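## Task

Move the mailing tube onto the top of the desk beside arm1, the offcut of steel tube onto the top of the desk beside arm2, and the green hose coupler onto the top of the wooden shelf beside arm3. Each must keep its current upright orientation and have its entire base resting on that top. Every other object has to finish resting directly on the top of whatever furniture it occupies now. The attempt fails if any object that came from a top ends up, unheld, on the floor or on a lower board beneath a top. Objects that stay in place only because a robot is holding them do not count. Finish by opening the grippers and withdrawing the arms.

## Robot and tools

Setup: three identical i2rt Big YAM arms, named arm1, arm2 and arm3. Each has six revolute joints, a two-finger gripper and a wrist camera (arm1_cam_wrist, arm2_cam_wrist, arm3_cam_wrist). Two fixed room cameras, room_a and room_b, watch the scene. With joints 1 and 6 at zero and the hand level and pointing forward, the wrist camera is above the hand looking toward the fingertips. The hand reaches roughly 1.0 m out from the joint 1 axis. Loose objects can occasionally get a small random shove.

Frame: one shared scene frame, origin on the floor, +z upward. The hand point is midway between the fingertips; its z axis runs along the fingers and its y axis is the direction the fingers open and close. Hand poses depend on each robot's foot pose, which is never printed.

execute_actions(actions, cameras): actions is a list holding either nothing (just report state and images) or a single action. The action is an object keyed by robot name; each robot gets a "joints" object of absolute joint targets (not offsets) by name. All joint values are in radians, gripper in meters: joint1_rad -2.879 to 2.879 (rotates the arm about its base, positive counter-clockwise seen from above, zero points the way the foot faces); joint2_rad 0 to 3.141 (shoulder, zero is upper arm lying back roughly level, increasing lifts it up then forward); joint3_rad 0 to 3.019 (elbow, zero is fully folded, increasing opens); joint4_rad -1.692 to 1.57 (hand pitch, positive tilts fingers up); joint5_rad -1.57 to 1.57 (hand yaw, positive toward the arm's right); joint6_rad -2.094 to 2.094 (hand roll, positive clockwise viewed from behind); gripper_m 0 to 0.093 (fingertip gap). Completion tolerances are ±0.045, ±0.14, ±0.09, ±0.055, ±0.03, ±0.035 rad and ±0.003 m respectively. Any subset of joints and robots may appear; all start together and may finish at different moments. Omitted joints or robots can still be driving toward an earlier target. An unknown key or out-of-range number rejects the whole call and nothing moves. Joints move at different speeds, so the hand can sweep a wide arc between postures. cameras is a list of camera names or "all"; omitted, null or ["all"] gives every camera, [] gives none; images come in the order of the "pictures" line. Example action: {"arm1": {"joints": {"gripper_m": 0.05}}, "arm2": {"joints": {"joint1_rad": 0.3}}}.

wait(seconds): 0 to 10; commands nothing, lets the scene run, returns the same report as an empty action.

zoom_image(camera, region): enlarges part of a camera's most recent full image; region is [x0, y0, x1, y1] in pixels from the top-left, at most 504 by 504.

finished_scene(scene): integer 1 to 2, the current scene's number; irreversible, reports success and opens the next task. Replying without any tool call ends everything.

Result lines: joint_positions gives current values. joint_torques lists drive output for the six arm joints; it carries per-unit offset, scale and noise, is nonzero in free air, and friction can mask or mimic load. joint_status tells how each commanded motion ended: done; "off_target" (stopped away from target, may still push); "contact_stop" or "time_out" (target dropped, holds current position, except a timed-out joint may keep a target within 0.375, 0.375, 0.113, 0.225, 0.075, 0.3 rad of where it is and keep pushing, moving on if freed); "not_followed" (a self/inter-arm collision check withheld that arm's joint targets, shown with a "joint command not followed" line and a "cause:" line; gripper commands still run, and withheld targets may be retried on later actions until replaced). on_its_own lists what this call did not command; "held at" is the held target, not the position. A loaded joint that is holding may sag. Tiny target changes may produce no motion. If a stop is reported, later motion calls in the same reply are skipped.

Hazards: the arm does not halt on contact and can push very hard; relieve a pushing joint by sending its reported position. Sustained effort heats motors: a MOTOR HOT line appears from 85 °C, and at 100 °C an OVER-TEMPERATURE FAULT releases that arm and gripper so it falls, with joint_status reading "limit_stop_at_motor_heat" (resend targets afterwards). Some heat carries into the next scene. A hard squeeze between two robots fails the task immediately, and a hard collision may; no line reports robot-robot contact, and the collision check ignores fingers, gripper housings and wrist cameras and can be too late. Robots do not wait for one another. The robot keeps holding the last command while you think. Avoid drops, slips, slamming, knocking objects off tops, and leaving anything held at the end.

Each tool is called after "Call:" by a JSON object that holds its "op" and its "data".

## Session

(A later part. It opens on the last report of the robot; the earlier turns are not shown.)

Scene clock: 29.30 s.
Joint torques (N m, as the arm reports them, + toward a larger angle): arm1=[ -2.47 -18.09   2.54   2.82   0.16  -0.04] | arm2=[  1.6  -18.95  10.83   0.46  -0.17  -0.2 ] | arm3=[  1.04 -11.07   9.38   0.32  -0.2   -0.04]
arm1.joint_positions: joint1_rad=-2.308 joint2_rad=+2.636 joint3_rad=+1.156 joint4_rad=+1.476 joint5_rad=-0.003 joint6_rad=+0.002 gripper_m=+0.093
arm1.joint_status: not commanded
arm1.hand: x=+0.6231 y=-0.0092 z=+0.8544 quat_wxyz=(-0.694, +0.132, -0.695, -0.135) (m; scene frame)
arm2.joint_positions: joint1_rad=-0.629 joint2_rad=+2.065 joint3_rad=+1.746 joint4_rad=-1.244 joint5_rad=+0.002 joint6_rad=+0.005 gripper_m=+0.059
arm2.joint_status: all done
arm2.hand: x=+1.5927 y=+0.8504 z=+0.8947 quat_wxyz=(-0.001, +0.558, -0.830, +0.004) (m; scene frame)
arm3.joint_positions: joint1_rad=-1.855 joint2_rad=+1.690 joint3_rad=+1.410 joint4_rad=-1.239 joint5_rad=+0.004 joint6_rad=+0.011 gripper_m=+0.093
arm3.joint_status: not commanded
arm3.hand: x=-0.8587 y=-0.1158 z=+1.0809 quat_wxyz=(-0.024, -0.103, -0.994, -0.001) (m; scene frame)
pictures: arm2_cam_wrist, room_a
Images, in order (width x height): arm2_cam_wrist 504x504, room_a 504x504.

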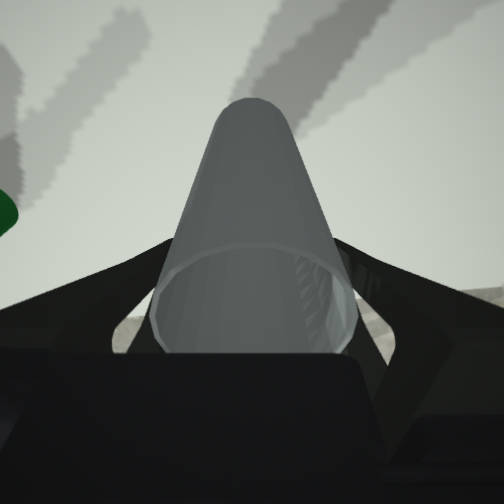

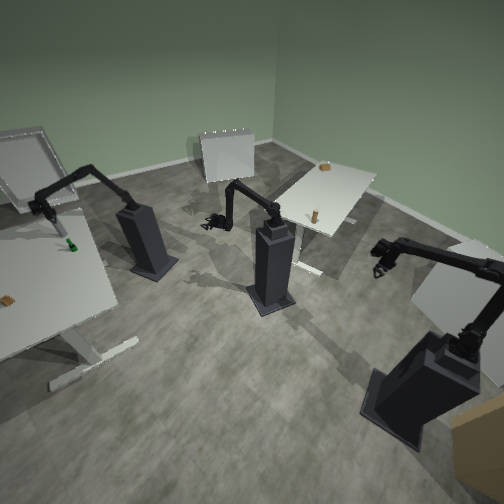

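Call:
{"op": "execute_actions", "data": {"actions": [{"arm2":{"joints":{"joint2_rad":2.105,"joint4_rad":-1.21}}}], "cameras": ["arm2_cam_wrist"]}}

Scene clock: 30.13 s.
Joint torques (N m, as the arm reports them, + toward a larger angle): arm1=[ -2.37 -18.     2.57   2.65   0.14  -0.05] | arm2=[  1.6  -19.42  10.73   0.44  -0.14  -0.2 ] | arm3=[  0.79 -11.5    9.33   0.28  -0.19  -0.03]
arm1.joint_positions: joint1_rad=-2.308 joint2_rad=+2.636 joint3_rad=+1.156 joint4_rad=+1.476 joint5_rad=-0.003 joint6_rad=+0.002 gripper_m=+0.093
arm1.joint_status: not commanded
arm1.hand: x=+0.6231 y=-0.0092 z=+0.8544 quat_wxyz=(-0.694, +0.132, -0.695, -0.135) (m; scene frame)
arm2.joint_positions: joint1_rad=-0.629 joint2_rad=+2.099 joint3_rad=+1.746 joint4_rad=-1.218 joint5_rad=+0.001 joint6_rad=+0.005 gripper_m=+0.059
arm2.joint_status: all done
arm2.hand: x=+1.5941 y=+0.8537 z=+0.8741 quat_wxyz=(+0.003, +0.558, -0.830, +0.006) (m; scene frame)
arm3.joint_positions: joint1_rad=-1.855 joint2_rad=+1.690 joint3_rad=+1.410 joint4_rad=-1.239 joint5_rad=+0.004 joint6_rad=+0.011 gripper_m=+0.093
arm3.joint_status: not commanded
arm3.hand: x=-0.8587 y=-0.1158 z=+1.0809 quat_wxyz=(-0.024, -0.103, -0.994, -0.001) (m; scene frame)
pictures: arm2_cam_wrist
Images, in order (width x height): arm2_cam_wrist 504x504.

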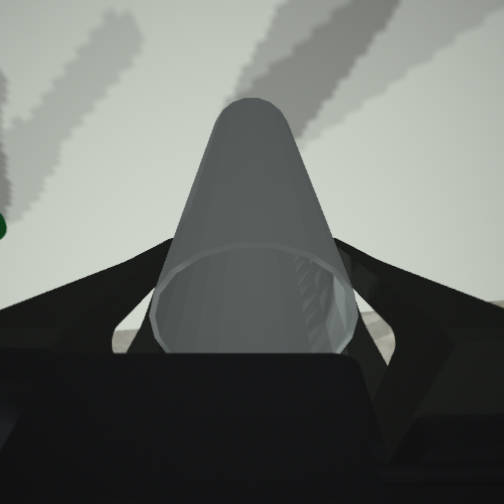

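No contact yet, so I'm lowering the tube further.

Call:
{"op": "execute_actions", "data": {"actions": [{"arm2":{"joints":{"joint2_rad":2.135,"joint4_rad":-1.175}}}], "cameras": ["arm2_cam_wrist"]}}

Scene clock: 30.77 s.
Joint torques (N m, as the arm reports them, + toward a larger angle): arm1=[ -2.67 -18.     2.63   2.72   0.17  -0.05] | arm2=[  1.74 -17.78  10.73   0.86  -0.12  -0.2 ] | arm3=[  1.08 -11.13   9.37   0.3   -0.19  -0.06]
arm1.joint_positions: joint1_rad=-2.308 joint2_rad=+2.636 joint3_rad=+1.156 joint4_rad=+1.476 joint5_rad=-0.003 joint6_rad=+0.002 gripper_m=+0.093
arm1.joint_status: not commanded
arm1.hand: x=+0.6231 y=-0.0092 z=+0.8544 quat_wxyz=(-0.694, +0.132, -0.695, -0.135) (m; scene frame)
arm2.joint_positions: joint1_rad=-0.629 joint2_rad=+2.101 joint3_rad=+1.746 joint4_rad=-1.194 joint5_rad=+0.001 joint6_rad=+0.005 gripper_m=+0.059
arm2.joint_status: all done
arm2.hand: x=+1.5961 y=+0.8590 z=+0.8731 quat_wxyz=(-0.006, +0.558, -0.830, +0.000) (m; scene frame)
arm3.joint_positions: joint1_rad=-1.855 joint2_rad=+1.690 joint3_rad=+1.410 joint4_rad=-1.239 joint5_rad=+0.004 joint6_rad=+0.011 gripper_m=+0.093
arm3.joint_status: not commanded
arm3.hand: x=-0.8587 y=-0.1158 z=+1.0809 quat_wxyz=(-0.024, -0.103, -0.994, -0.001) (m; scene frame)
pictures: arm2_cam_wrist
Images, in order (width x height): arm2_cam_wrist 504x504.

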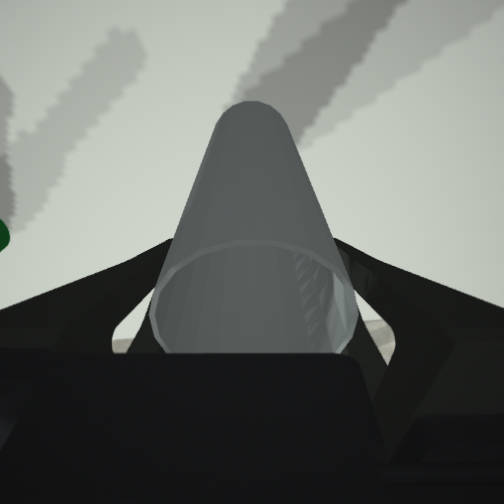

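Call:
{"op": "execute_actions", "data": {"actions": [{"arm2":{"joints":{"gripper_m":0.093,"joint2_rad":2.09,"joint4_rad":-1.2}}}], "cameras": []}}

Call:
{"op": "execute_actions", "data": {"actions": [{"arm2":{"joints":{"joint2_rad":1.95,"joint4_rad":-1.38}}}], "cameras": []}}

Call:
{"op": "execute_actions", "data": {"actions": [{"arm2":{"joints":{"joint1_rad":-0.21}}}], "cameras": []}}

Call:
{"op": "execute_actions", "data": {"actions": [{"arm2":{"joints":{"joint2_rad":2.12,"joint3_rad":1.73,"joint4_rad":-1.16}}}], "cameras": ["arm2_cam_wrist","room_a"]}}

Call:
{"op": "zoom_image", "data": {"camera": "room_a", "region": [20, 170, 120, 270]}}

Scene clock: 31.73 s.
Joint torques (N m, as the arm reports them, + toward a larger angle): arm1=[ -2.22 -17.22   2.44   2.74   0.15  -0.06] | arm2=[  1.69 -20.91  10.73   0.01  -0.11  -0.2 ] | arm3=[  0.55 -11.13   9.22   0.34  -0.18  -0.05]
arm1.joint_positions: joint1_rad=-2.308 joint2_rad=+2.636 joint3_rad=+1.156 joint4_rad=+1.476 joint5_rad=-0.003 joint6_rad=+0.002 gripper_m=+0.093
arm1.joint_status: not commanded
arm1.hand: x=+0.6231 y=-0.0092 z=+0.8544 quat_wxyz=(-0.694, +0.132, -0.695, -0.135) (m; scene frame)
arm2.joint_positions: joint1_rad=-0.629 joint2_rad=+2.101 joint3_rad=+1.746 joint4_rad=-1.196 joint5_rad=+0.001 joint6_rad=+0.005 gripper_m=+0.093
arm2.joint_status: all done
arm2.hand: x=+1.5960 y=+0.8586 z=+0.8731 quat_wxyz=(-0.006, +0.558, -0.830, +0.000) (m; scene frame)
arm3.joint_positions: joint1_rad=-1.855 joint2_rad=+1.690 joint3_rad=+1.410 joint4_rad=-1.239 joint5_rad=+0.004 joint6_rad=+0.011 gripper_m=+0.093
arm3.joint_status: not commanded
arm3.hand: x=-0.8587 y=-0.1158 z=+1.0809 quat_wxyz=(-0.024, -0.103, -0.994, -0.001) (m; scene frame)
pictures: none
No camera images: the call's "cameras" was empty. Leave "cameras" out to get every camera's image.

Scene clock: 32.80 s.
Joint torques (N m, as the arm reports them, + toward a larger angle): arm1=[ -2.52 -17.47   2.49   2.66   0.16  -0.11] | arm2=[  1.63 -16.38  10.52  -0.1   -0.11  -0.2 ] | arm3=[  1.22 -10.83   9.35   0.25  -0.18  -0.04]
arm1.joint_positions: joint1_rad=-2.308 joint2_rad=+2.636 joint3_rad=+1.156 joint4_rad=+1.476 joint5_rad=-0.003 joint6_rad=+0.002 gripper_m=+0.093
arm1.joint_status: not commanded
arm1.hand: x=+0.6231 y=-0.0092 z=+0.8544 quat_wxyz=(-0.694, +0.132, -0.695, -0.135) (m; scene frame)
arm2.joint_positions: joint1_rad=-0.629 joint2_rad=+1.923 joint3_rad=+1.756 joint4_rad=-1.372 joint5_rad=+0.001 joint6_rad=+0.005 gripper_m=+0.093
arm2.joint_status: all done
arm2.hand: x=+1.5831 y=+0.8281 z=+0.9827 quat_wxyz=(-0.011, +0.558, -0.830, -0.003) (m; scene frame)
arm3.joint_positions: joint1_rad=-1.855 joint2_rad=+1.690 joint3_rad=+1.410 joint4_rad=-1.239 joint5_rad=+0.004 joint6_rad=+0.011 gripper_m=+0.093
arm3.joint_status: not commanded
arm3.hand: x=-0.8587 y=-0.1158 z=+1.0809 quat_wxyz=(-0.024, -0.103, -0.994, -0.001) (m; scene frame)
pictures: none
No camera images: the call's "cameras" was empty. Leave "cameras" out to get every camera's image.

Scene clock: 34.30 s.
Joint torques (N m, as the arm reports them, + toward a larger angle): arm1=[ -2.56 -17.24   2.65   2.76   0.12  -0.07] | arm2=[  1.73 -16.7   10.42  -0.14  -0.05  -0.21] | arm3=[  0.7  -11.2    9.39   0.26  -0.19  -0.01]
arm1.joint_positions: joint1_rad=-2.308 joint2_rad=+2.636 joint3_rad=+1.156 joint4_rad=+1.476 joint5_rad=-0.003 joint6_rad=+0.002 gripper_m=+0.093
arm1.joint_status: not commanded
arm1.hand: x=+0.6231 y=-0.0092 z=+0.8544 quat_wxyz=(-0.694, +0.132, -0.695, -0.135) (m; scene frame)
arm2.joint_positions: joint1_rad=-0.217 joint2_rad=+1.923 joint3_rad=+1.756 joint4_rad=-1.372 joint5_rad=-0.001 joint6_rad=+0.005 gripper_m=+0.093
arm2.joint_status: all done
arm2.hand: x=+1.3408 y=+0.8713 z=+0.9819 quat_wxyz=(-0.007, +0.716, -0.698, -0.007) (m; scene frame)
arm3.joint_positions: joint1_rad=-1.855 joint2_rad=+1.690 joint3_rad=+1.410 joint4_rad=-1.239 joint5_rad=+0.004 joint6_rad=+0.011 gripper_m=+0.093
arm3.joint_status: not commanded
arm3.hand: x=-0.8587 y=-0.1158 z=+1.0809 quat_wxyz=(-0.024, -0.103, -0.994, -0.001) (m; scene frame)
pictures: none
No camera images: the call's "cameras" was empty. Leave "cameras" out to get every camera's image.

Scene clock: 35.33 s.
Joint torques (N m, as the arm reports them, + toward a larger angle): arm1=[ -2.55 -17.89   2.45   2.73   0.14  -0.07] | arm2=[  1.68 -20.26   8.4    0.45  -0.05  -0.2 ] | arm3=[  0.51 -11.36   9.43   0.21  -0.18  -0.06]
arm1.joint_positions: joint1_rad=-2.308 joint2_rad=+2.636 joint3_rad=+1.156 joint4_rad=+1.476 joint5_rad=-0.003 joint6_rad=+0.002 gripper_m=+0.093
arm1.joint_status: not commanded
arm1.hand: x=+0.6231 y=-0.0092 z=+0.8544 quat_wxyz=(-0.694, +0.132, -0.695, -0.135) (m; scene frame)
arm2.joint_positions: joint1_rad=-0.217 joint2_rad=+2.118 joint3_rad=+1.722 joint4_rad=-1.169 joint5_rad=-0.001 joint6_rad=+0.005 gripper_m=+0.093
arm2.joint_status: all done
arm2.hand: x=+1.3401 y=+0.8999 z=+0.8532 quat_wxyz=(+0.002, +0.716, -0.698, +0.002) (m; scene frame)
arm3.joint_positions: joint1_rad=-1.855 joint2_rad=+1.690 joint3_rad=+1.410 joint4_rad=-1.239 joint5_rad=+0.004 joint6_rad=+0.011 gripper_m=+0.093
arm3.joint_status: not commanded
arm3.hand: x=-0.8587 y=-0.1158 z=+1.0809 quat_wxyz=(-0.024, -0.103, -0.994, -0.001) (m; scene frame)
pictures: arm2_cam_wrist, room_a
Images, in order (width x height): arm2_cam_wrist 504x504, room_a 504x504.

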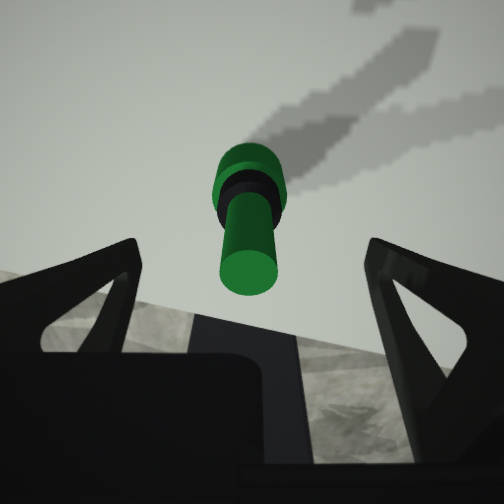

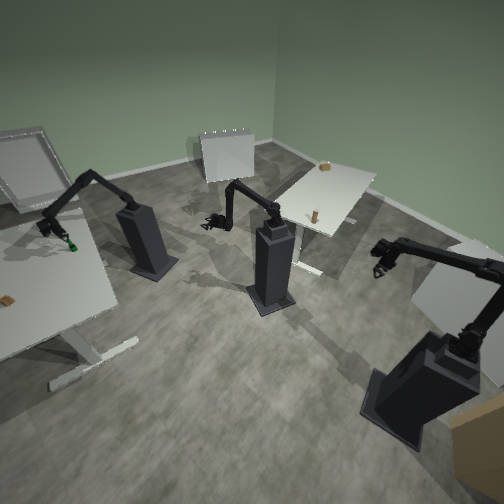

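Region (20, 170, 120, 270) of room_a's 504x504 image, scaled by 5.040, with more detail than that image has.

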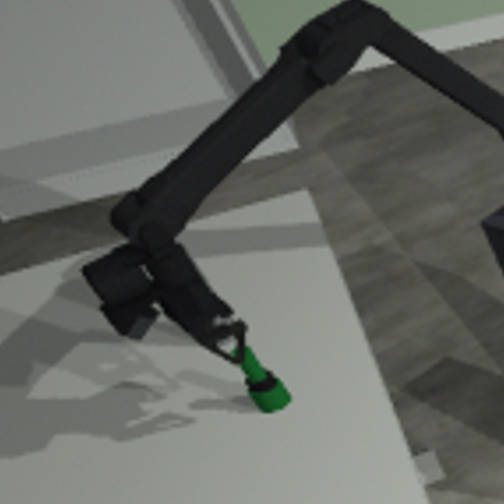

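Call:
{"op": "execute_actions", "data": {"actions": [{"arm2":{"joints":{"joint1_rad":-0.207,"joint2_rad":2.10,"joint3_rad":1.62,"joint4_rad":-1.065,"gripper_m":0.06}}}], "cameras": ["arm2_cam_wrist"]}}

Scene clock: 36.50 s.
Joint torques (N m, as the arm reports them, + toward a larger angle): arm1=[ -2.49 -17.5    2.66   2.67   0.15  -0.03] | arm2=[  1.86 -20.18   7.44   0.49  -0.04  -0.2 ] | arm3=[  1.36 -11.09   9.44   0.16  -0.17  -0.05]
arm1.joint_positions: joint1_rad=-2.308 joint2_rad=+2.636 joint3_rad=+1.156 joint4_rad=+1.476 joint5_rad=-0.003 joint6_rad=+0.002 gripper_m=+0.093
arm1.joint_status: not commanded
arm1.hand: x=+0.6231 y=-0.0092 z=+0.8544 quat_wxyz=(-0.694, +0.132, -0.695, -0.135) (m; scene frame)
arm2.joint_positions: joint1_rad=-0.217 joint2_rad=+2.103 joint3_rad=+1.623 joint4_rad=-1.074 joint5_rad=-0.001 joint6_rad=+0.005 gripper_m=+0.060
arm2.joint_status: all done
arm2.hand: x=+1.3406 y=+0.8841 z=+0.8280 quat_wxyz=(-0.001, +0.716, -0.698, -0.001) (m; scene frame)
arm3.joint_positions: joint1_rad=-1.855 joint2_rad=+1.690 joint3_rad=+1.410 joint4_rad=-1.239 joint5_rad=+0.004 joint6_rad=+0.011 gripper_m=+0.093
arm3.joint_status: not commanded
arm3.hand: x=-0.8587 y=-0.1158 z=+1.0809 quat_wxyz=(-0.024, -0.103, -0.994, -0.001) (m; scene frame)
pictures: arm2_cam_wrist
Images, in order (width x height): arm2_cam_wrist 504x504.

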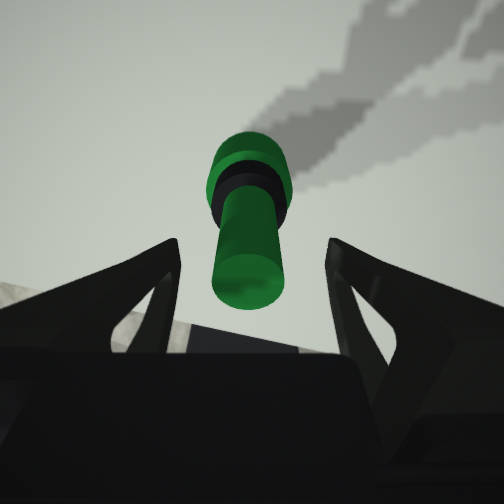

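Call:
{"op": "execute_actions", "data": {"actions": [{"arm2":{"joints":{"joint3_rad":1.59,"joint4_rad":-1.05}}}], "cameras": []}}

Call:
{"op": "execute_actions", "data": {"actions": [{"arm2":{"joints":{"gripper_m":0.0}}}], "cameras": ["arm2_cam_wrist"]}}

Scene clock: 37.33 s.
Joint torques (N m, as the arm reports them, + toward a larger angle): arm1=[ -2.76 -17.5    2.5    2.79   0.14  -0.03] | arm2=[  1.98 -19.98   7.07   0.47  -0.04  -0.2 ] | arm3=[  0.43 -11.02   9.37   0.36  -0.21  -0.06]
arm1.joint_positions: joint1_rad=-2.308 joint2_rad=+2.636 joint3_rad=+1.156 joint4_rad=+1.476 joint5_rad=-0.003 joint6_rad=+0.002 gripper_m=+0.093
arm1.joint_status: not commanded
arm1.hand: x=+0.6231 y=-0.0092 z=+0.8544 quat_wxyz=(-0.694, +0.132, -0.695, -0.135) (m; scene frame)
arm2.joint_positions: joint1_rad=-0.217 joint2_rad=+2.103 joint3_rad=+1.597 joint4_rad=-1.059 joint5_rad=-0.001 joint6_rad=+0.005 gripper_m=+0.060
arm2.joint_status: all done
arm2.hand: x=+1.3408 y=+0.8766 z=+0.8192 quat_wxyz=(+0.002, +0.716, -0.698, +0.003) (m; scene frame)
arm3.joint_positions: joint1_rad=-1.855 joint2_rad=+1.690 joint3_rad=+1.410 joint4_rad=-1.239 joint5_rad=+0.004 joint6_rad=+0.011 gripper_m=+0.093
arm3.joint_status: not commanded
arm3.hand: x=-0.8587 y=-0.1158 z=+1.0809 quat_wxyz=(-0.024, -0.103, -0.994, -0.001) (m; scene frame)
pictures: none
No camera images: the call's "cameras" was empty. Leave "cameras" out to get every camera's image.

Scene clock: 37.97 s.
Joint torques (N m, as the arm reports them, + toward a larger angle): arm1=[ -2.33 -17.62   2.4    2.62   0.18  -0.04] | arm2=[  1.93 -19.62   7.01   0.4   -0.08  -0.2 ] | arm3=[  0.71 -11.07   9.46   0.14  -0.2   -0.03]
arm1.joint_positions: joint1_rad=-2.308 joint2_rad=+2.636 joint3_rad=+1.156 joint4_rad=+1.476 joint5_rad=-0.003 joint6_rad=+0.002 gripper_m=+0.093
arm1.joint_status: not commanded
arm1.hand: x=+0.6231 y=-0.0092 z=+0.8544 quat_wxyz=(-0.694, +0.132, -0.695, -0.135) (m; scene frame)
arm2.joint_positions: joint1_rad=-0.217 joint2_rad=+2.103 joint3_rad=+1.597 joint4_rad=-1.058 joint5_rad=+0.000 joint6_rad=+0.005 gripper_m=+0.025
arm2.joint_status: gripper_m off_target (ended at +0.025, target +0.000)
arm2.hand: x=+1.3409 y=+0.8767 z=+0.8192 quat_wxyz=(+0.002, +0.716, -0.698, +0.003) (m; scene frame)
arm3.joint_positions: joint1_rad=-1.855 joint2_rad=+1.690 joint3_rad=+1.410 joint4_rad=-1.239 joint5_rad=+0.004 joint6_rad=+0.011 gripper_m=+0.093
arm3.joint_status: not commanded
arm3.hand: x=-0.8587 y=-0.1158 z=+1.0809 quat_wxyz=(-0.024, -0.103, -0.994, -0.001) (m; scene frame)
pictures: arm2_cam_wrist
Images, in order (width x height): arm2_cam_wrist 504x504.

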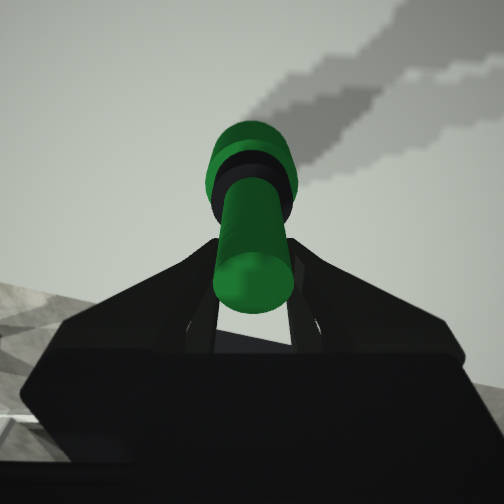

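Call:
{"op": "execute_actions", "data": {"actions": [{"arm2":{"joints":{"joint2_rad":2.015,"joint3_rad":1.79,"joint4_rad":-1.32}},"arm1":{"joints":{"joint2_rad":2.67,"joint3_rad":1.38,"joint4_rad":1.42}}}], "cameras": []}}

Call:
{"op": "execute_actions", "data": {"actions": [{"arm2":{"joints":{"joint1_rad":1.65}}}], "cameras": ["arm1_cam_wrist","room_a"]}}

Scene clock: 39.53 s.
Joint torques (N m, as the arm reports them, + toward a larger angle): arm1=[ -2.17 -18.58   5.42   1.58   0.14  -0.06] | arm2=[  1.88 -18.53  10.86  -0.13  -0.08  -0.2 ] | arm3=[  0.87 -11.46   9.29   0.3   -0.2   -0.05]
arm1.joint_positions: joint1_rad=-2.308 joint2_rad=+2.678 joint3_rad=+1.363 joint4_rad=+1.427 joint5_rad=-0.003 joint6_rad=+0.002 gripper_m=+0.093
arm1.joint_status: all done
arm1.hand: x=+0.6838 y=+0.0148 z=+0.8788 quat_wxyz=(-0.733, +0.125, -0.653, -0.142) (m; scene frame)
arm2.joint_positions: joint1_rad=-0.217 joint2_rad=+2.005 joint3_rad=+1.754 joint4_rad=-1.313 joint5_rad=+0.000 joint6_rad=+0.005 gripper_m=+0.025
arm2.joint_status: all done
arm2.hand: x=+1.3406 y=+0.8843 z=+0.9327 quat_wxyz=(+0.002, +0.716, -0.698, +0.002) (m; scene frame)
arm3.joint_positions: joint1_rad=-1.855 joint2_rad=+1.690 joint3_rad=+1.410 joint4_rad=-1.239 joint5_rad=+0.004 joint6_rad=+0.011 gripper_m=+0.093
arm3.joint_status: not commanded
arm3.hand: x=-0.8587 y=-0.1158 z=+1.0809 quat_wxyz=(-0.024, -0.103, -0.994, -0.001) (m; scene frame)
pictures: none
No camera images: the call's "cameras" was empty. Leave "cameras" out to get every camera's image.

Scene clock: 41.73 s.
Joint torques (N m, as the arm reports them, + toward a larger angle): arm1=[ -2.79 -19.16   5.27   1.6    0.13  -0.05] | arm2=[  0.73 -18.34  10.9   -0.11  -0.01  -0.2 ] | arm3=[  0.52 -11.06   9.4    0.29  -0.16  -0.07]
arm1.joint_positions: joint1_rad=-2.308 joint2_rad=+2.678 joint3_rad=+1.363 joint4_rad=+1.427 joint5_rad=-0.003 joint6_rad=+0.002 gripper_m=+0.093
arm1.joint_status: not commanded
arm1.hand: x=+0.6838 y=+0.0148 z=+0.8788 quat_wxyz=(-0.733, +0.125, -0.653, -0.142) (m; scene frame)
arm2.joint_positions: joint1_rad=+1.657 joint2_rad=+2.005 joint3_rad=+1.754 joint4_rad=-1.313 joint5_rad=-0.002 joint6_rad=+0.005 gripper_m=+0.025
arm2.joint_status: all done
arm2.hand: x=+0.7784 y=+0.0689 z=+0.9420 quat_wxyz=(+0.008, +0.986, +0.164, -0.003) (m; scene frame)
arm3.joint_positions: joint1_rad=-1.855 joint2_rad=+1.690 joint3_rad=+1.410 joint4_rad=-1.239 joint5_rad=+0.004 joint6_rad=+0.011 gripper_m=+0.093
arm3.joint_status: not commanded
arm3.hand: x=-0.8587 y=-0.1158 z=+1.0809 quat_wxyz=(-0.024, -0.103, -0.994, -0.001) (m; scene frame)
pictures: arm1_cam_wrist, room_a
Images, in order (width x height): arm1_cam_wrist 504x504, room_a 504x504.

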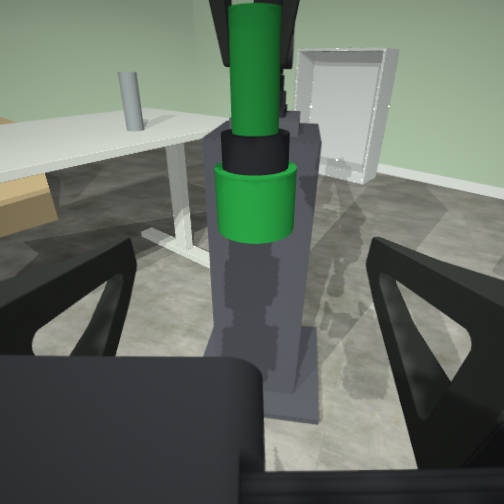

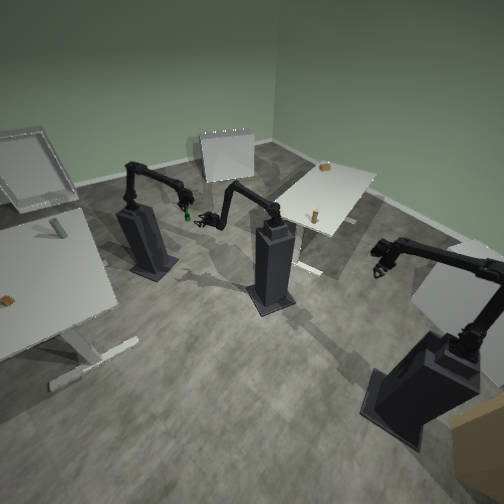

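Call:
{"op": "execute_actions", "data": {"actions": [{"arm1":{"joints":{"joint2_rad":2.765,"joint3_rad":1.80,"joint4_rad":1.085}}}], "cameras": ["arm1_cam_wrist","arm2_cam_wrist"]}}

Call:
{"op": "execute_actions", "data": {"actions": [{"arm1":{"joints":{"gripper_m":0.0}}}], "cameras": ["arm1_cam_wrist","arm2_cam_wrist","room_a"]}}

Call:
{"op": "zoom_image", "data": {"camera": "room_a", "region": [160, 170, 230, 240]}}

Scene clock: 43.20 s.
Joint torques (N m, as the arm reports them, + toward a larger angle): arm1=[ -2.64 -22.31   9.31   1.43   0.16  -0.05] | arm2=[  0.9  -18.47  10.85  -0.09  -0.02  -0.2 ] | arm3=[  0.51 -11.46   9.26   0.18  -0.19  -0.02]
arm1.joint_positions: joint1_rad=-2.308 joint2_rad=+2.778 joint3_rad=+1.768 joint4_rad=+1.094 joint5_rad=-0.003 joint6_rad=+0.002 gripper_m=+0.093
arm1.joint_status: all done
arm1.hand: x=+0.7919 y=+0.0576 z=+0.8811 quat_wxyz=(-0.724, +0.127, -0.663, -0.140) (m; scene frame)
arm2.joint_positions: joint1_rad=+1.657 joint2_rad=+2.005 joint3_rad=+1.754 joint4_rad=-1.313 joint5_rad=-0.002 joint6_rad=+0.005 gripper_m=+0.025
arm2.joint_status: not commanded
arm2.hand: x=+0.7784 y=+0.0689 z=+0.9420 quat_wxyz=(+0.008, +0.986, +0.164, -0.003) (m; scene frame)
arm3.joint_positions: joint1_rad=-1.855 joint2_rad=+1.690 joint3_rad=+1.410 joint4_rad=-1.239 joint5_rad=+0.004 joint6_rad=+0.011 gripper_m=+0.093
arm3.joint_status: not commanded
arm3.hand: x=-0.8587 y=-0.1158 z=+1.0809 quat_wxyz=(-0.024, -0.103, -0.994, -0.001) (m; scene frame)
pictures: arm1_cam_wrist, arm2_cam_wrist
Images, in order (width x height): arm1_cam_wrist 504x504, arm2_cam_wrist 504x504.

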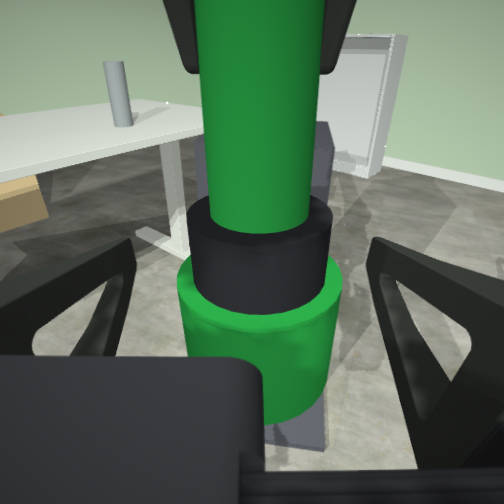

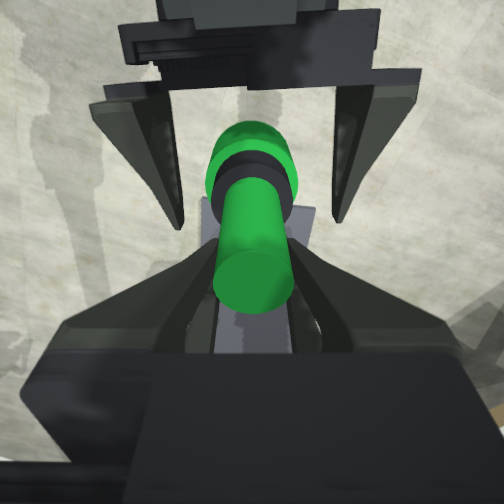

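Scene clock: 43.90 s.
Joint torques (N m, as the arm reports them, + toward a larger angle): arm1=[ -2.2  -22.01   9.29   1.64   0.05   0.01] | arm2=[  0.77 -18.35  10.87  -0.14  -0.25  -0.2 ] | arm3=[  0.74 -11.42   9.45   0.34  -0.2   -0.04]
arm1.joint_positions: joint1_rad=-2.309 joint2_rad=+2.778 joint3_rad=+1.768 joint4_rad=+1.093 joint5_rad=-0.001 joint6_rad=+0.000 gripper_m=+0.048
arm1.joint_status: gripper_m off_target (ended at +0.048, target +0.000)
arm1.hand: x=+0.7922 y=+0.0569 z=+0.8808 quat_wxyz=(-0.724, +0.126, -0.664, -0.139) (m; scene frame)
arm2.joint_positions: joint1_rad=+1.657 joint2_rad=+2.005 joint3_rad=+1.754 joint4_rad=-1.313 joint5_rad=+0.003 joint6_rad=+0.005 gripper_m=+0.025
arm2.joint_status: not commanded
arm2.hand: x=+0.7781 y=+0.0700 z=+0.9420 quat_wxyz=(+0.005, +0.986, +0.164, -0.004) (m; scene frame)
arm3.joint_positions: joint1_rad=-1.855 joint2_rad=+1.690 joint3_rad=+1.410 joint4_rad=-1.239 joint5_rad=+0.004 joint6_rad=+0.011 gripper_m=+0.093
arm3.joint_status: not commanded
arm3.hand: x=-0.8587 y=-0.1158 z=+1.0809 quat_wxyz=(-0.024, -0.103, -0.994, -0.001) (m; scene frame)
pictures: arm1_cam_wrist, arm2_cam_wrist, room_a
Images, in order (width x height): arm1_cam_wrist 504x504, arm2_cam_wrist 504x504, room_a 504x504.

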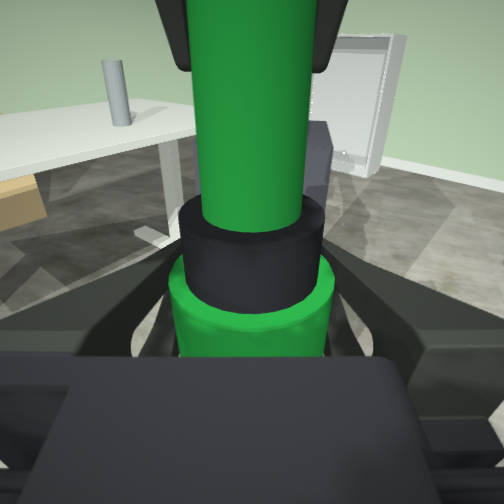

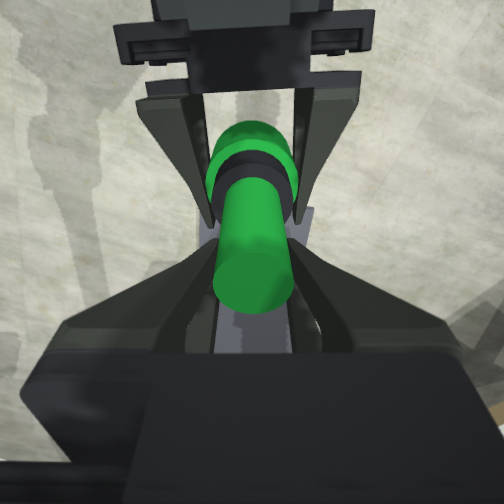

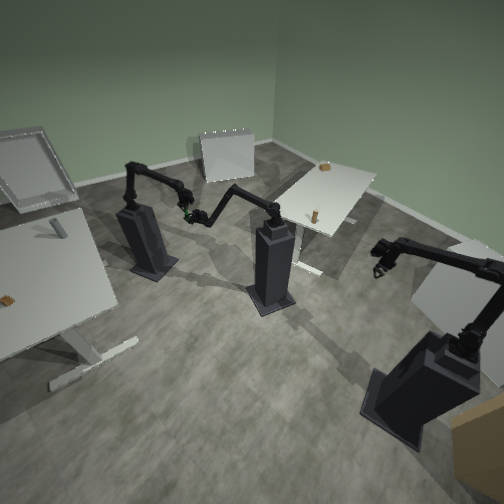

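Region (160, 170, 230, 240) of room_a's 504x504 image, scaled by 7.200, with more detail than that image has.

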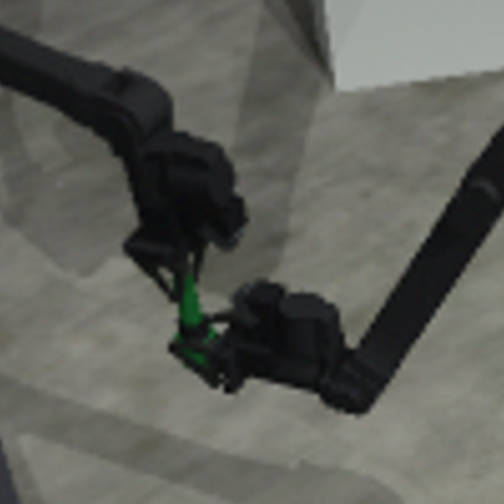

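Call:
{"op": "execute_actions", "data": {"actions": [{"arm2":{"joints":{"gripper_m":0.06}}}], "cameras": []}}

Call:
{"op": "execute_actions", "data": {"actions": [{"arm2":{"joints":{"joint2_rad":1.85}}}], "cameras": []}}

Call:
{"op": "execute_actions", "data": {"actions": [{"arm2":{"joints":{"joint2_rad":0.9,"joint3_rad":1.2}},"arm1":{"joints":{"joint1_rad":0.282}},"arm3":{"joints":{"joint2_rad":1.845,"joint3_rad":1.41,"joint4_rad":-1.13}}}], "cameras": ["arm3_cam_wrist"]}}

Scene clock: 44.80 s.
Joint torques (N m, as the arm reports them, + toward a larger angle): arm1=[ -2.26 -22.24   9.31   1.8    0.06  -0.02] | arm2=[  0.86 -18.32  10.82  -0.08  -0.22  -0.21] | arm3=[  0.54 -11.19   9.38   0.36  -0.19  -0.08]
arm1.joint_positions: joint1_rad=-2.309 joint2_rad=+2.778 joint3_rad=+1.768 joint4_rad=+1.087 joint5_rad=-0.001 joint6_rad=+0.000 gripper_m=+0.048
arm1.joint_status: not commanded
arm1.hand: x=+0.7923 y=+0.0570 z=+0.8793 quat_wxyz=(-0.722, +0.127, -0.666, -0.138) (m; scene frame)
arm2.joint_positions: joint1_rad=+1.657 joint2_rad=+2.005 joint3_rad=+1.754 joint4_rad=-1.313 joint5_rad=+0.003 joint6_rad=+0.005 gripper_m=+0.060
arm2.joint_status: all done
arm2.hand: x=+0.7781 y=+0.0698 z=+0.9420 quat_wxyz=(+0.006, +0.986, +0.164, -0.004) (m; scene frame)
arm3.joint_positions: joint1_rad=-1.855 joint2_rad=+1.690 joint3_rad=+1.410 joint4_rad=-1.239 joint5_rad=+0.004 joint6_rad=+0.011 gripper_m=+0.093
arm3.joint_status: not commanded
arm3.hand: x=-0.8587 y=-0.1158 z=+1.0809 quat_wxyz=(-0.024, -0.103, -0.994, -0.001) (m; scene frame)
pictures: none
No camera images: the call's "cameras" was empty. Leave "cameras" out to get every camera's image.

Scene clock: 45.93 s.
Joint torques (N m, as the arm reports them, + toward a larger angle): arm1=[ -2.18 -21.04   9.51   1.71   0.08  -0.03] | arm2=[  0.76 -15.06  10.86   0.24  -0.21  -0.2 ] | arm3=[  0.92 -11.19   9.31   0.3   -0.17  -0.06]
arm1.joint_positions: joint1_rad=-2.309 joint2_rad=+2.778 joint3_rad=+1.768 joint4_rad=+1.087 joint5_rad=-0.001 joint6_rad=+0.000 gripper_m=+0.048
arm1.joint_status: not commanded
arm1.hand: x=+0.7923 y=+0.0570 z=+0.8793 quat_wxyz=(-0.722, +0.127, -0.666, -0.138) (m; scene frame)
arm2.joint_positions: joint1_rad=+1.657 joint2_rad=+1.820 joint3_rad=+1.762 joint4_rad=-1.314 joint5_rad=+0.003 joint6_rad=+0.005 gripper_m=+0.060
arm2.joint_status: all done
arm2.hand: x=+0.7811 y=+0.0724 z=+1.0552 quat_wxyz=(+0.022, +0.982, +0.162, -0.099) (m; scene frame)
arm3.joint_positions: joint1_rad=-1.855 joint2_rad=+1.690 joint3_rad=+1.410 joint4_rad=-1.239 joint5_rad=+0.004 joint6_rad=+0.011 gripper_m=+0.093
arm3.joint_status: not commanded
arm3.hand: x=-0.8587 y=-0.1158 z=+1.0809 quat_wxyz=(-0.024, -0.103, -0.994, -0.001) (m; scene frame)
pictures: none
No camera images: the call's "cameras" was empty. Leave "cameras" out to get every camera's image.

Scene clock: 48.67 s.
Joint torques (N m, as the arm reports them, + toward a larger angle): arm1=[ -1.54 -21.76   7.6    1.91   0.1   -0.05] | arm2=[ 0.48 -2.35  8.28  0.85 -0.2  -0.21] | arm3=[  0.3  -14.58   7.97   1.    -0.19  -0.06]
arm1.joint_positions: joint1_rad=+0.278 joint2_rad=+2.778 joint3_rad=+1.788 joint4_rad=+1.083 joint5_rad=-0.002 joint6_rad=+0.000 gripper_m=+0.048
arm1.joint_status: all done
arm1.hand: x=-0.8375 y=-0.1030 z=+0.8812 quat_wxyz=(-0.066, +0.672, -0.058, -0.735) (m; scene frame)
arm2.joint_positions: joint1_rad=+1.657 joint2_rad=+0.885 joint3_rad=+1.210 joint4_rad=-1.316 joint5_rad=+0.003 joint6_rad=+0.005 gripper_m=+0.060
arm2.joint_status: all done
arm2.hand: x=+1.0451 y=+0.1660 z=+1.2192 quat_wxyz=(+0.053, +0.945, +0.155, -0.282) (m; scene frame)
arm3.joint_positions: joint1_rad=-1.855 joint2_rad=+1.843 joint3_rad=+1.403 joint4_rad=-1.141 joint5_rad=+0.004 joint6_rad=+0.011 gripper_m=+0.093
arm3.joint_status: all done
arm3.hand: x=-0.8409 y=-0.1186 z=+1.0019 quat_wxyz=(+0.007, -0.102, -0.995, -0.003) (m; scene frame)
pictures: arm3_cam_wrist
Images, in order (width x height): arm3_cam_wrist 504x504.

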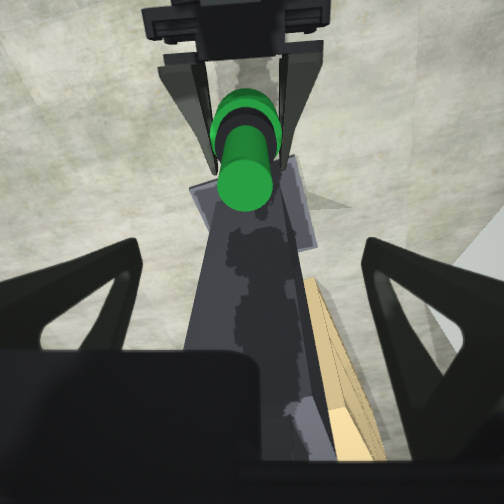

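Call:
{"op": "execute_actions", "data": {"actions": [{"arm3":{"joints":{"joint1_rad":-1.84,"joint2_rad":1.947,"joint3_rad":1.37,"joint4_rad":-0.995,"gripper_m":0.06}}}], "cameras": ["arm3_cam_wrist"]}}

Call:
{"op": "execute_actions", "data": {"actions": [{"arm3":{"joints":{"gripper_m":0.0}}}], "cameras": ["arm3_cam_wrist","arm1_cam_wrist"]}}

Scene clock: 49.90 s.
Joint torques (N m, as the arm reports them, + toward a larger angle): arm1=[ -1.89 -21.93   7.68   2.     0.06  -0.06] | arm2=[ 0.56 -2.44  8.24  0.88 -0.2  -0.21] | arm3=[  0.75 -14.2    7.32   1.01  -0.21  -0.03]
arm1.joint_positions: joint1_rad=+0.278 joint2_rad=+2.778 joint3_rad=+1.788 joint4_rad=+1.083 joint5_rad=-0.002 joint6_rad=+0.000 gripper_m=+0.048
arm1.joint_status: not commanded
arm1.hand: x=-0.8375 y=-0.1030 z=+0.8812 quat_wxyz=(-0.066, +0.672, -0.058, -0.735) (m; scene frame)
arm2.joint_positions: joint1_rad=+1.657 joint2_rad=+0.885 joint3_rad=+1.210 joint4_rad=-1.316 joint5_rad=+0.003 joint6_rad=+0.005 gripper_m=+0.060
arm2.joint_status: not commanded
arm2.hand: x=+1.0451 y=+0.1660 z=+1.2192 quat_wxyz=(+0.053, +0.945, +0.155, -0.282) (m; scene frame)
arm3.joint_positions: joint1_rad=-1.852 joint2_rad=+1.932 joint3_rad=+1.366 joint4_rad=-1.007 joint5_rad=+0.004 joint6_rad=+0.011 gripper_m=+0.060
arm3.joint_status: all done
arm3.hand: x=-0.8320 y=-0.1181 z=+0.9434 quat_wxyz=(+0.003, -0.101, -0.995, -0.003) (m; scene frame)
pictures: arm3_cam_wrist
Images, in order (width x height): arm3_cam_wrist 504x504.

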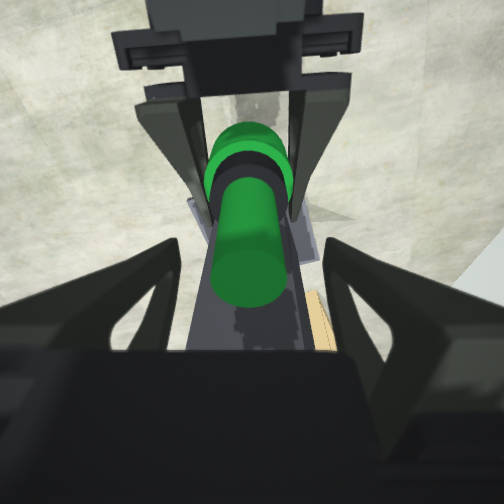

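Scene clock: 50.53 s.
Joint torques (N m, as the arm reports them, + toward a larger angle): arm1=[ -1.01 -22.23   7.66   1.96   0.12  -0.01] | arm2=[ 0.46 -2.43  8.28  0.87 -0.21 -0.21] | arm3=[  1.02 -14.48   7.39   1.02  -0.08  -0.06]
arm1.joint_positions: joint1_rad=+0.278 joint2_rad=+2.778 joint3_rad=+1.788 joint4_rad=+1.082 joint5_rad=-0.002 joint6_rad=-0.001 gripper_m=+0.048
arm1.joint_status: not commanded
arm1.hand: x=-0.8375 y=-0.1030 z=+0.8809 quat_wxyz=(-0.067, +0.673, -0.058, -0.735) (m; scene frame)
arm2.joint_positions: joint1_rad=+1.657 joint2_rad=+0.885 joint3_rad=+1.210 joint4_rad=-1.316 joint5_rad=+0.003 joint6_rad=+0.005 gripper_m=+0.060
arm2.joint_status: not commanded
arm2.hand: x=+1.0451 y=+0.1660 z=+1.2192 quat_wxyz=(+0.053, +0.945, +0.155, -0.282) (m; scene frame)
arm3.joint_positions: joint1_rad=-1.851 joint2_rad=+1.932 joint3_rad=+1.366 joint4_rad=-1.006 joint5_rad=+0.001 joint6_rad=+0.010 gripper_m=+0.026
arm3.joint_status: gripper_m off_target (ended at +0.026, target +0.000)
arm3.hand: x=-0.8317 y=-0.1170 z=+0.9434 quat_wxyz=(+0.003, -0.100, -0.995, -0.005) (m; scene frame)
pictures: arm1_cam_wrist, arm3_cam_wrist
Images, in order (width x height): arm1_cam_wrist 504x504, arm3_cam_wrist 504x504.

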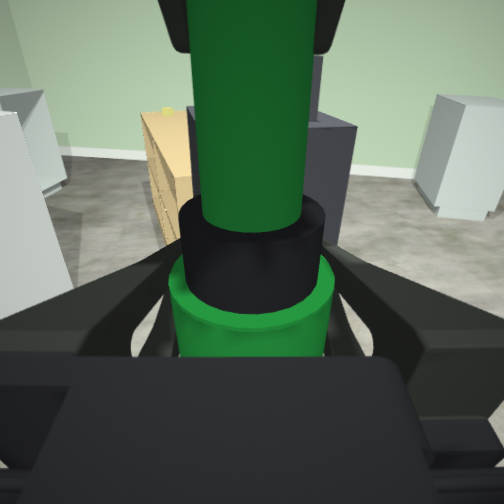

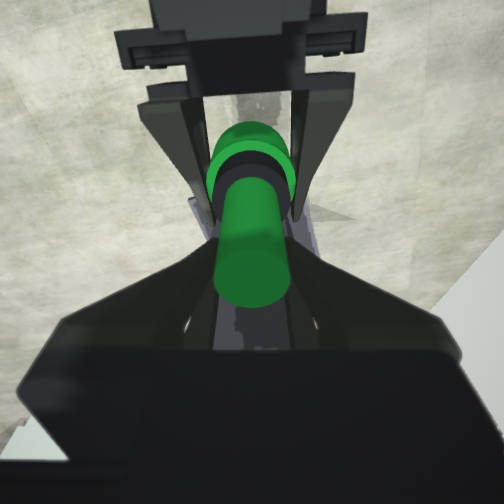

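Call:
{"op": "execute_actions", "data": {"actions": [{"arm1":{"joints":{"gripper_m":0.093}}}], "cameras": []}}

Call:
{"op": "execute_actions", "data": {"actions": [{"arm1":{"joints":{"joint2_rad":2.66,"joint3_rad":1.3,"joint4_rad":1.42}},"arm3":{"joints":{"joint2_rad":1.82,"joint4_rad":-1.12}}}], "cameras": []}}

Call:
{"op": "execute_actions", "data": {"actions": [{"arm3":{"joints":{"joint1_rad":1.545,"joint2_rad":2.13,"joint3_rad":1.32,"joint4_rad":-0.75}},"arm1":{"joints":{"joint2_rad":1.2,"joint3_rad":0.6,"joint4_rad":0.0}}}], "cameras": []}}

Call:
{"op": "execute_actions", "data": {"actions": [{"arm3":{"joints":{"joint2_rad":2.32,"joint3_rad":1.30,"joint4_rad":-0.523}}}], "cameras": ["arm3_cam_wrist"]}}

Scene clock: 51.57 s.
Joint torques (N m, as the arm reports them, + toward a larger angle): arm1=[ -1.68 -21.51   7.49   1.71   0.1   -0.02] | arm2=[ 0.45 -2.43  8.25  0.87 -0.21 -0.2 ] | arm3=[  0.84 -14.13   7.51   1.01  -0.1   -0.05]
arm1.joint_positions: joint1_rad=+0.278 joint2_rad=+2.778 joint3_rad=+1.788 joint4_rad=+1.082 joint5_rad=-0.002 joint6_rad=-0.001 gripper_m=+0.093
arm1.joint_status: all done
arm1.hand: x=-0.8375 y=-0.1030 z=+0.8809 quat_wxyz=(-0.067, +0.673, -0.058, -0.735) (m; scene frame)
arm2.joint_positions: joint1_rad=+1.657 joint2_rad=+0.885 joint3_rad=+1.210 joint4_rad=-1.316 joint5_rad=+0.003 joint6_rad=+0.005 gripper_m=+0.060
arm2.joint_status: not commanded
arm2.hand: x=+1.0451 y=+0.1660 z=+1.2192 quat_wxyz=(+0.053, +0.945, +0.155, -0.282) (m; scene frame)
arm3.joint_positions: joint1_rad=-1.851 joint2_rad=+1.932 joint3_rad=+1.366 joint4_rad=-1.006 joint5_rad=+0.001 joint6_rad=+0.010 gripper_m=+0.026
arm3.joint_status: not commanded
arm3.hand: x=-0.8317 y=-0.1170 z=+0.9434 quat_wxyz=(+0.003, -0.100, -0.995, -0.005) (m; scene frame)
pictures: none
No camera images: the call's "cameras" was empty. Leave "cameras" out to get every camera's image.

Scene clock: 52.83 s.
Joint torques (N m, as the arm reports them, + toward a larger angle): arm1=[ -0.83 -18.42   3.29   2.64   0.1   -0.04] | arm2=[ 0.54 -2.41  8.28  0.9  -0.21 -0.2 ] | arm3=[  0.7  -13.44   8.14   0.13  -0.09  -0.05]
arm1.joint_positions: joint1_rad=+0.278 joint2_rad=+2.671 joint3_rad=+1.300 joint4_rad=+1.395 joint5_rad=-0.002 joint6_rad=-0.001 gripper_m=+0.093
arm1.joint_status: all done
arm1.hand: x=-0.6971 y=-0.1282 z=+0.8501 quat_wxyz=(-0.064, +0.697, -0.060, -0.712) (m; scene frame)
arm2.joint_positions: joint1_rad=+1.657 joint2_rad=+0.885 joint3_rad=+1.210 joint4_rad=-1.316 joint5_rad=+0.003 joint6_rad=+0.005 gripper_m=+0.060
arm2.joint_status: not commanded
arm2.hand: x=+1.0451 y=+0.1660 z=+1.2192 quat_wxyz=(+0.053, +0.945, +0.155, -0.282) (m; scene frame)
arm3.joint_positions: joint1_rad=-1.851 joint2_rad=+1.811 joint3_rad=+1.360 joint4_rad=-1.110 joint5_rad=+0.001 joint6_rad=+0.010 gripper_m=+0.026
arm3.joint_status: all done
arm3.hand: x=-0.8482 y=-0.1144 z=+1.0037 quat_wxyz=(-0.004, -0.100, -0.995, -0.004) (m; scene frame)
pictures: none
No camera images: the call's "cameras" was empty. Leave "cameras" out to get every camera's image.

Scene clock: 55.60 s.
Joint torques (N m, as the arm reports them, + toward a larger angle): arm1=[-1.52 -7.69  8.54  1.39  0.08 -0.02] | arm2=[ 0.59 -2.46  8.28  0.86 -0.21 -0.2 ] | arm3=[ -0.54 -17.14   5.62   0.55   0.02  -0.03]
arm1.joint_positions: joint1_rad=+0.278 joint2_rad=+1.203 joint3_rad=+0.605 joint4_rad=+0.010 joint5_rad=-0.002 joint6_rad=-0.001 gripper_m=+0.093
arm1.joint_status: all done
arm1.hand: x=-0.4593 y=-0.1719 z=+1.1344 quat_wxyz=(-0.043, +0.879, -0.077, -0.468) (m; scene frame)
arm2.joint_positions: joint1_rad=+1.657 joint2_rad=+0.885 joint3_rad=+1.210 joint4_rad=-1.316 joint5_rad=+0.003 joint6_rad=+0.005 gripper_m=+0.060
arm2.joint_status: not commanded
arm2.hand: x=+1.0451 y=+0.1660 z=+1.2192 quat_wxyz=(+0.053, +0.945, +0.155, -0.282) (m; scene frame)
arm3.joint_positions: joint1_rad=+1.554 joint2_rad=+2.144 joint3_rad=+1.322 joint4_rad=-0.747 joint5_rad=-0.001 joint6_rad=+0.010 gripper_m=+0.026
arm3.joint_status: all done
arm3.hand: x=-1.9065 y=-0.0525 z=+0.8229 quat_wxyz=(-0.004, +0.999, +0.031, -0.002) (m; scene frame)
pictures: none
No camera images: the call's "cameras" was empty. Leave "cameras" out to get every camera's image.

Scene clock: 56.70 s.
Joint torques (N m, as the arm reports them, + toward a larger angle): arm1=[-1.42 -7.6   8.36  1.31  0.07 -0.02] | arm2=[ 0.46 -2.33  8.25  0.85 -0.21 -0.2 ] | arm3=[ -0.53 -16.79   5.25   1.15   0.02  -0.05]
arm1.joint_positions: joint1_rad=+0.278 joint2_rad=+1.203 joint3_rad=+0.605 joint4_rad=+0.010 joint5_rad=-0.002 joint6_rad=-0.001 gripper_m=+0.093
arm1.joint_status: not commanded
arm1.hand: x=-0.4593 y=-0.1719 z=+1.1344 quat_wxyz=(-0.043, +0.879, -0.077, -0.468) (m; scene frame)
arm2.joint_positions: joint1_rad=+1.657 joint2_rad=+0.885 joint3_rad=+1.210 joint4_rad=-1.316 joint5_rad=+0.003 joint6_rad=+0.005 gripper_m=+0.060
arm2.joint_status: not commanded
arm2.hand: x=+1.0451 y=+0.1660 z=+1.2192 quat_wxyz=(+0.053, +0.945, +0.155, -0.282) (m; scene frame)
arm3.joint_positions: joint1_rad=+1.554 joint2_rad=+2.326 joint3_rad=+1.286 joint4_rad=-0.535 joint5_rad=-0.001 joint6_rad=+0.010 gripper_m=+0.026
arm3.joint_status: all done
arm3.hand: x=-1.8854 y=-0.0499 z=+0.7208 quat_wxyz=(-0.004, +0.999, +0.031, +0.001) (m; scene frame)
pictures: arm3_cam_wrist
Images, in order (width x height): arm3_cam_wrist 504x504.

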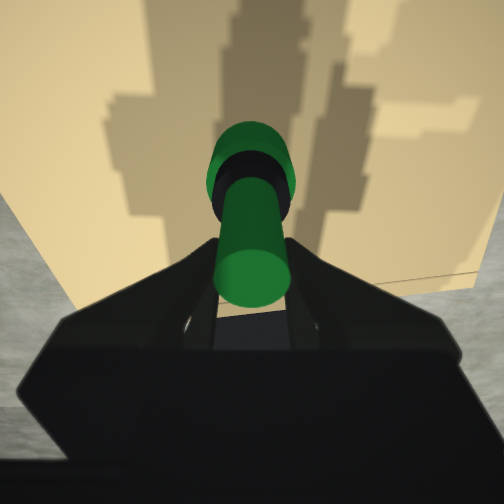

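Call:
{"op": "execute_actions", "data": {"actions": [{"arm3":{"joints":{"joint2_rad":2.385,"joint4_rad":-0.495}}}], "cameras": ["arm3_cam_wrist"]}}

Scene clock: 59.30 s.
Joint torques (N m, as the arm reports them, + toward a larger angle): arm1=[-1.71 -7.85  8.47  1.43  0.11 -0.02] | arm2=[ 0.46 -2.36  8.27  0.86 -0.2  -0.2 ] | arm3=[ -0.73 -13.92   5.07   0.81   0.01  -0.07]
arm1.joint_positions: joint1_rad=+0.278 joint2_rad=+1.203 joint3_rad=+0.605 joint4_rad=+0.010 joint5_rad=-0.002 joint6_rad=-0.001 gripper_m=+0.093
arm1.joint_status: not commanded
arm1.hand: x=-0.4593 y=-0.1719 z=+1.1344 quat_wxyz=(-0.043, +0.879, -0.077, -0.468) (m; scene frame)
arm2.joint_positions: joint1_rad=+1.657 joint2_rad=+0.885 joint3_rad=+1.210 joint4_rad=-1.316 joint5_rad=+0.003 joint6_rad=+0.005 gripper_m=+0.060
arm2.joint_status: not commanded
arm2.hand: x=+1.0451 y=+0.1660 z=+1.2192 quat_wxyz=(+0.053, +0.945, +0.155, -0.282) (m; scene frame)
arm3.joint_positions: joint1_rad=+1.554 joint2_rad=+2.345 joint3_rad=+1.290 joint4_rad=-0.502 joint5_rad=-0.001 joint6_rad=+0.010 gripper_m=+0.026
arm3.joint_status: all done
arm3.hand: x=-1.8889 y=-0.0500 z=+0.7121 quat_wxyz=(-0.004, +0.999, +0.032, -0.008) (m; scene frame)
pictures: arm3_cam_wrist
Images, in order (width x height): arm3_cam_wrist 504x504.

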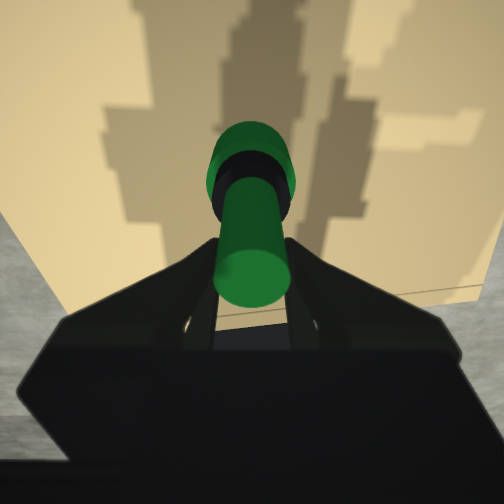

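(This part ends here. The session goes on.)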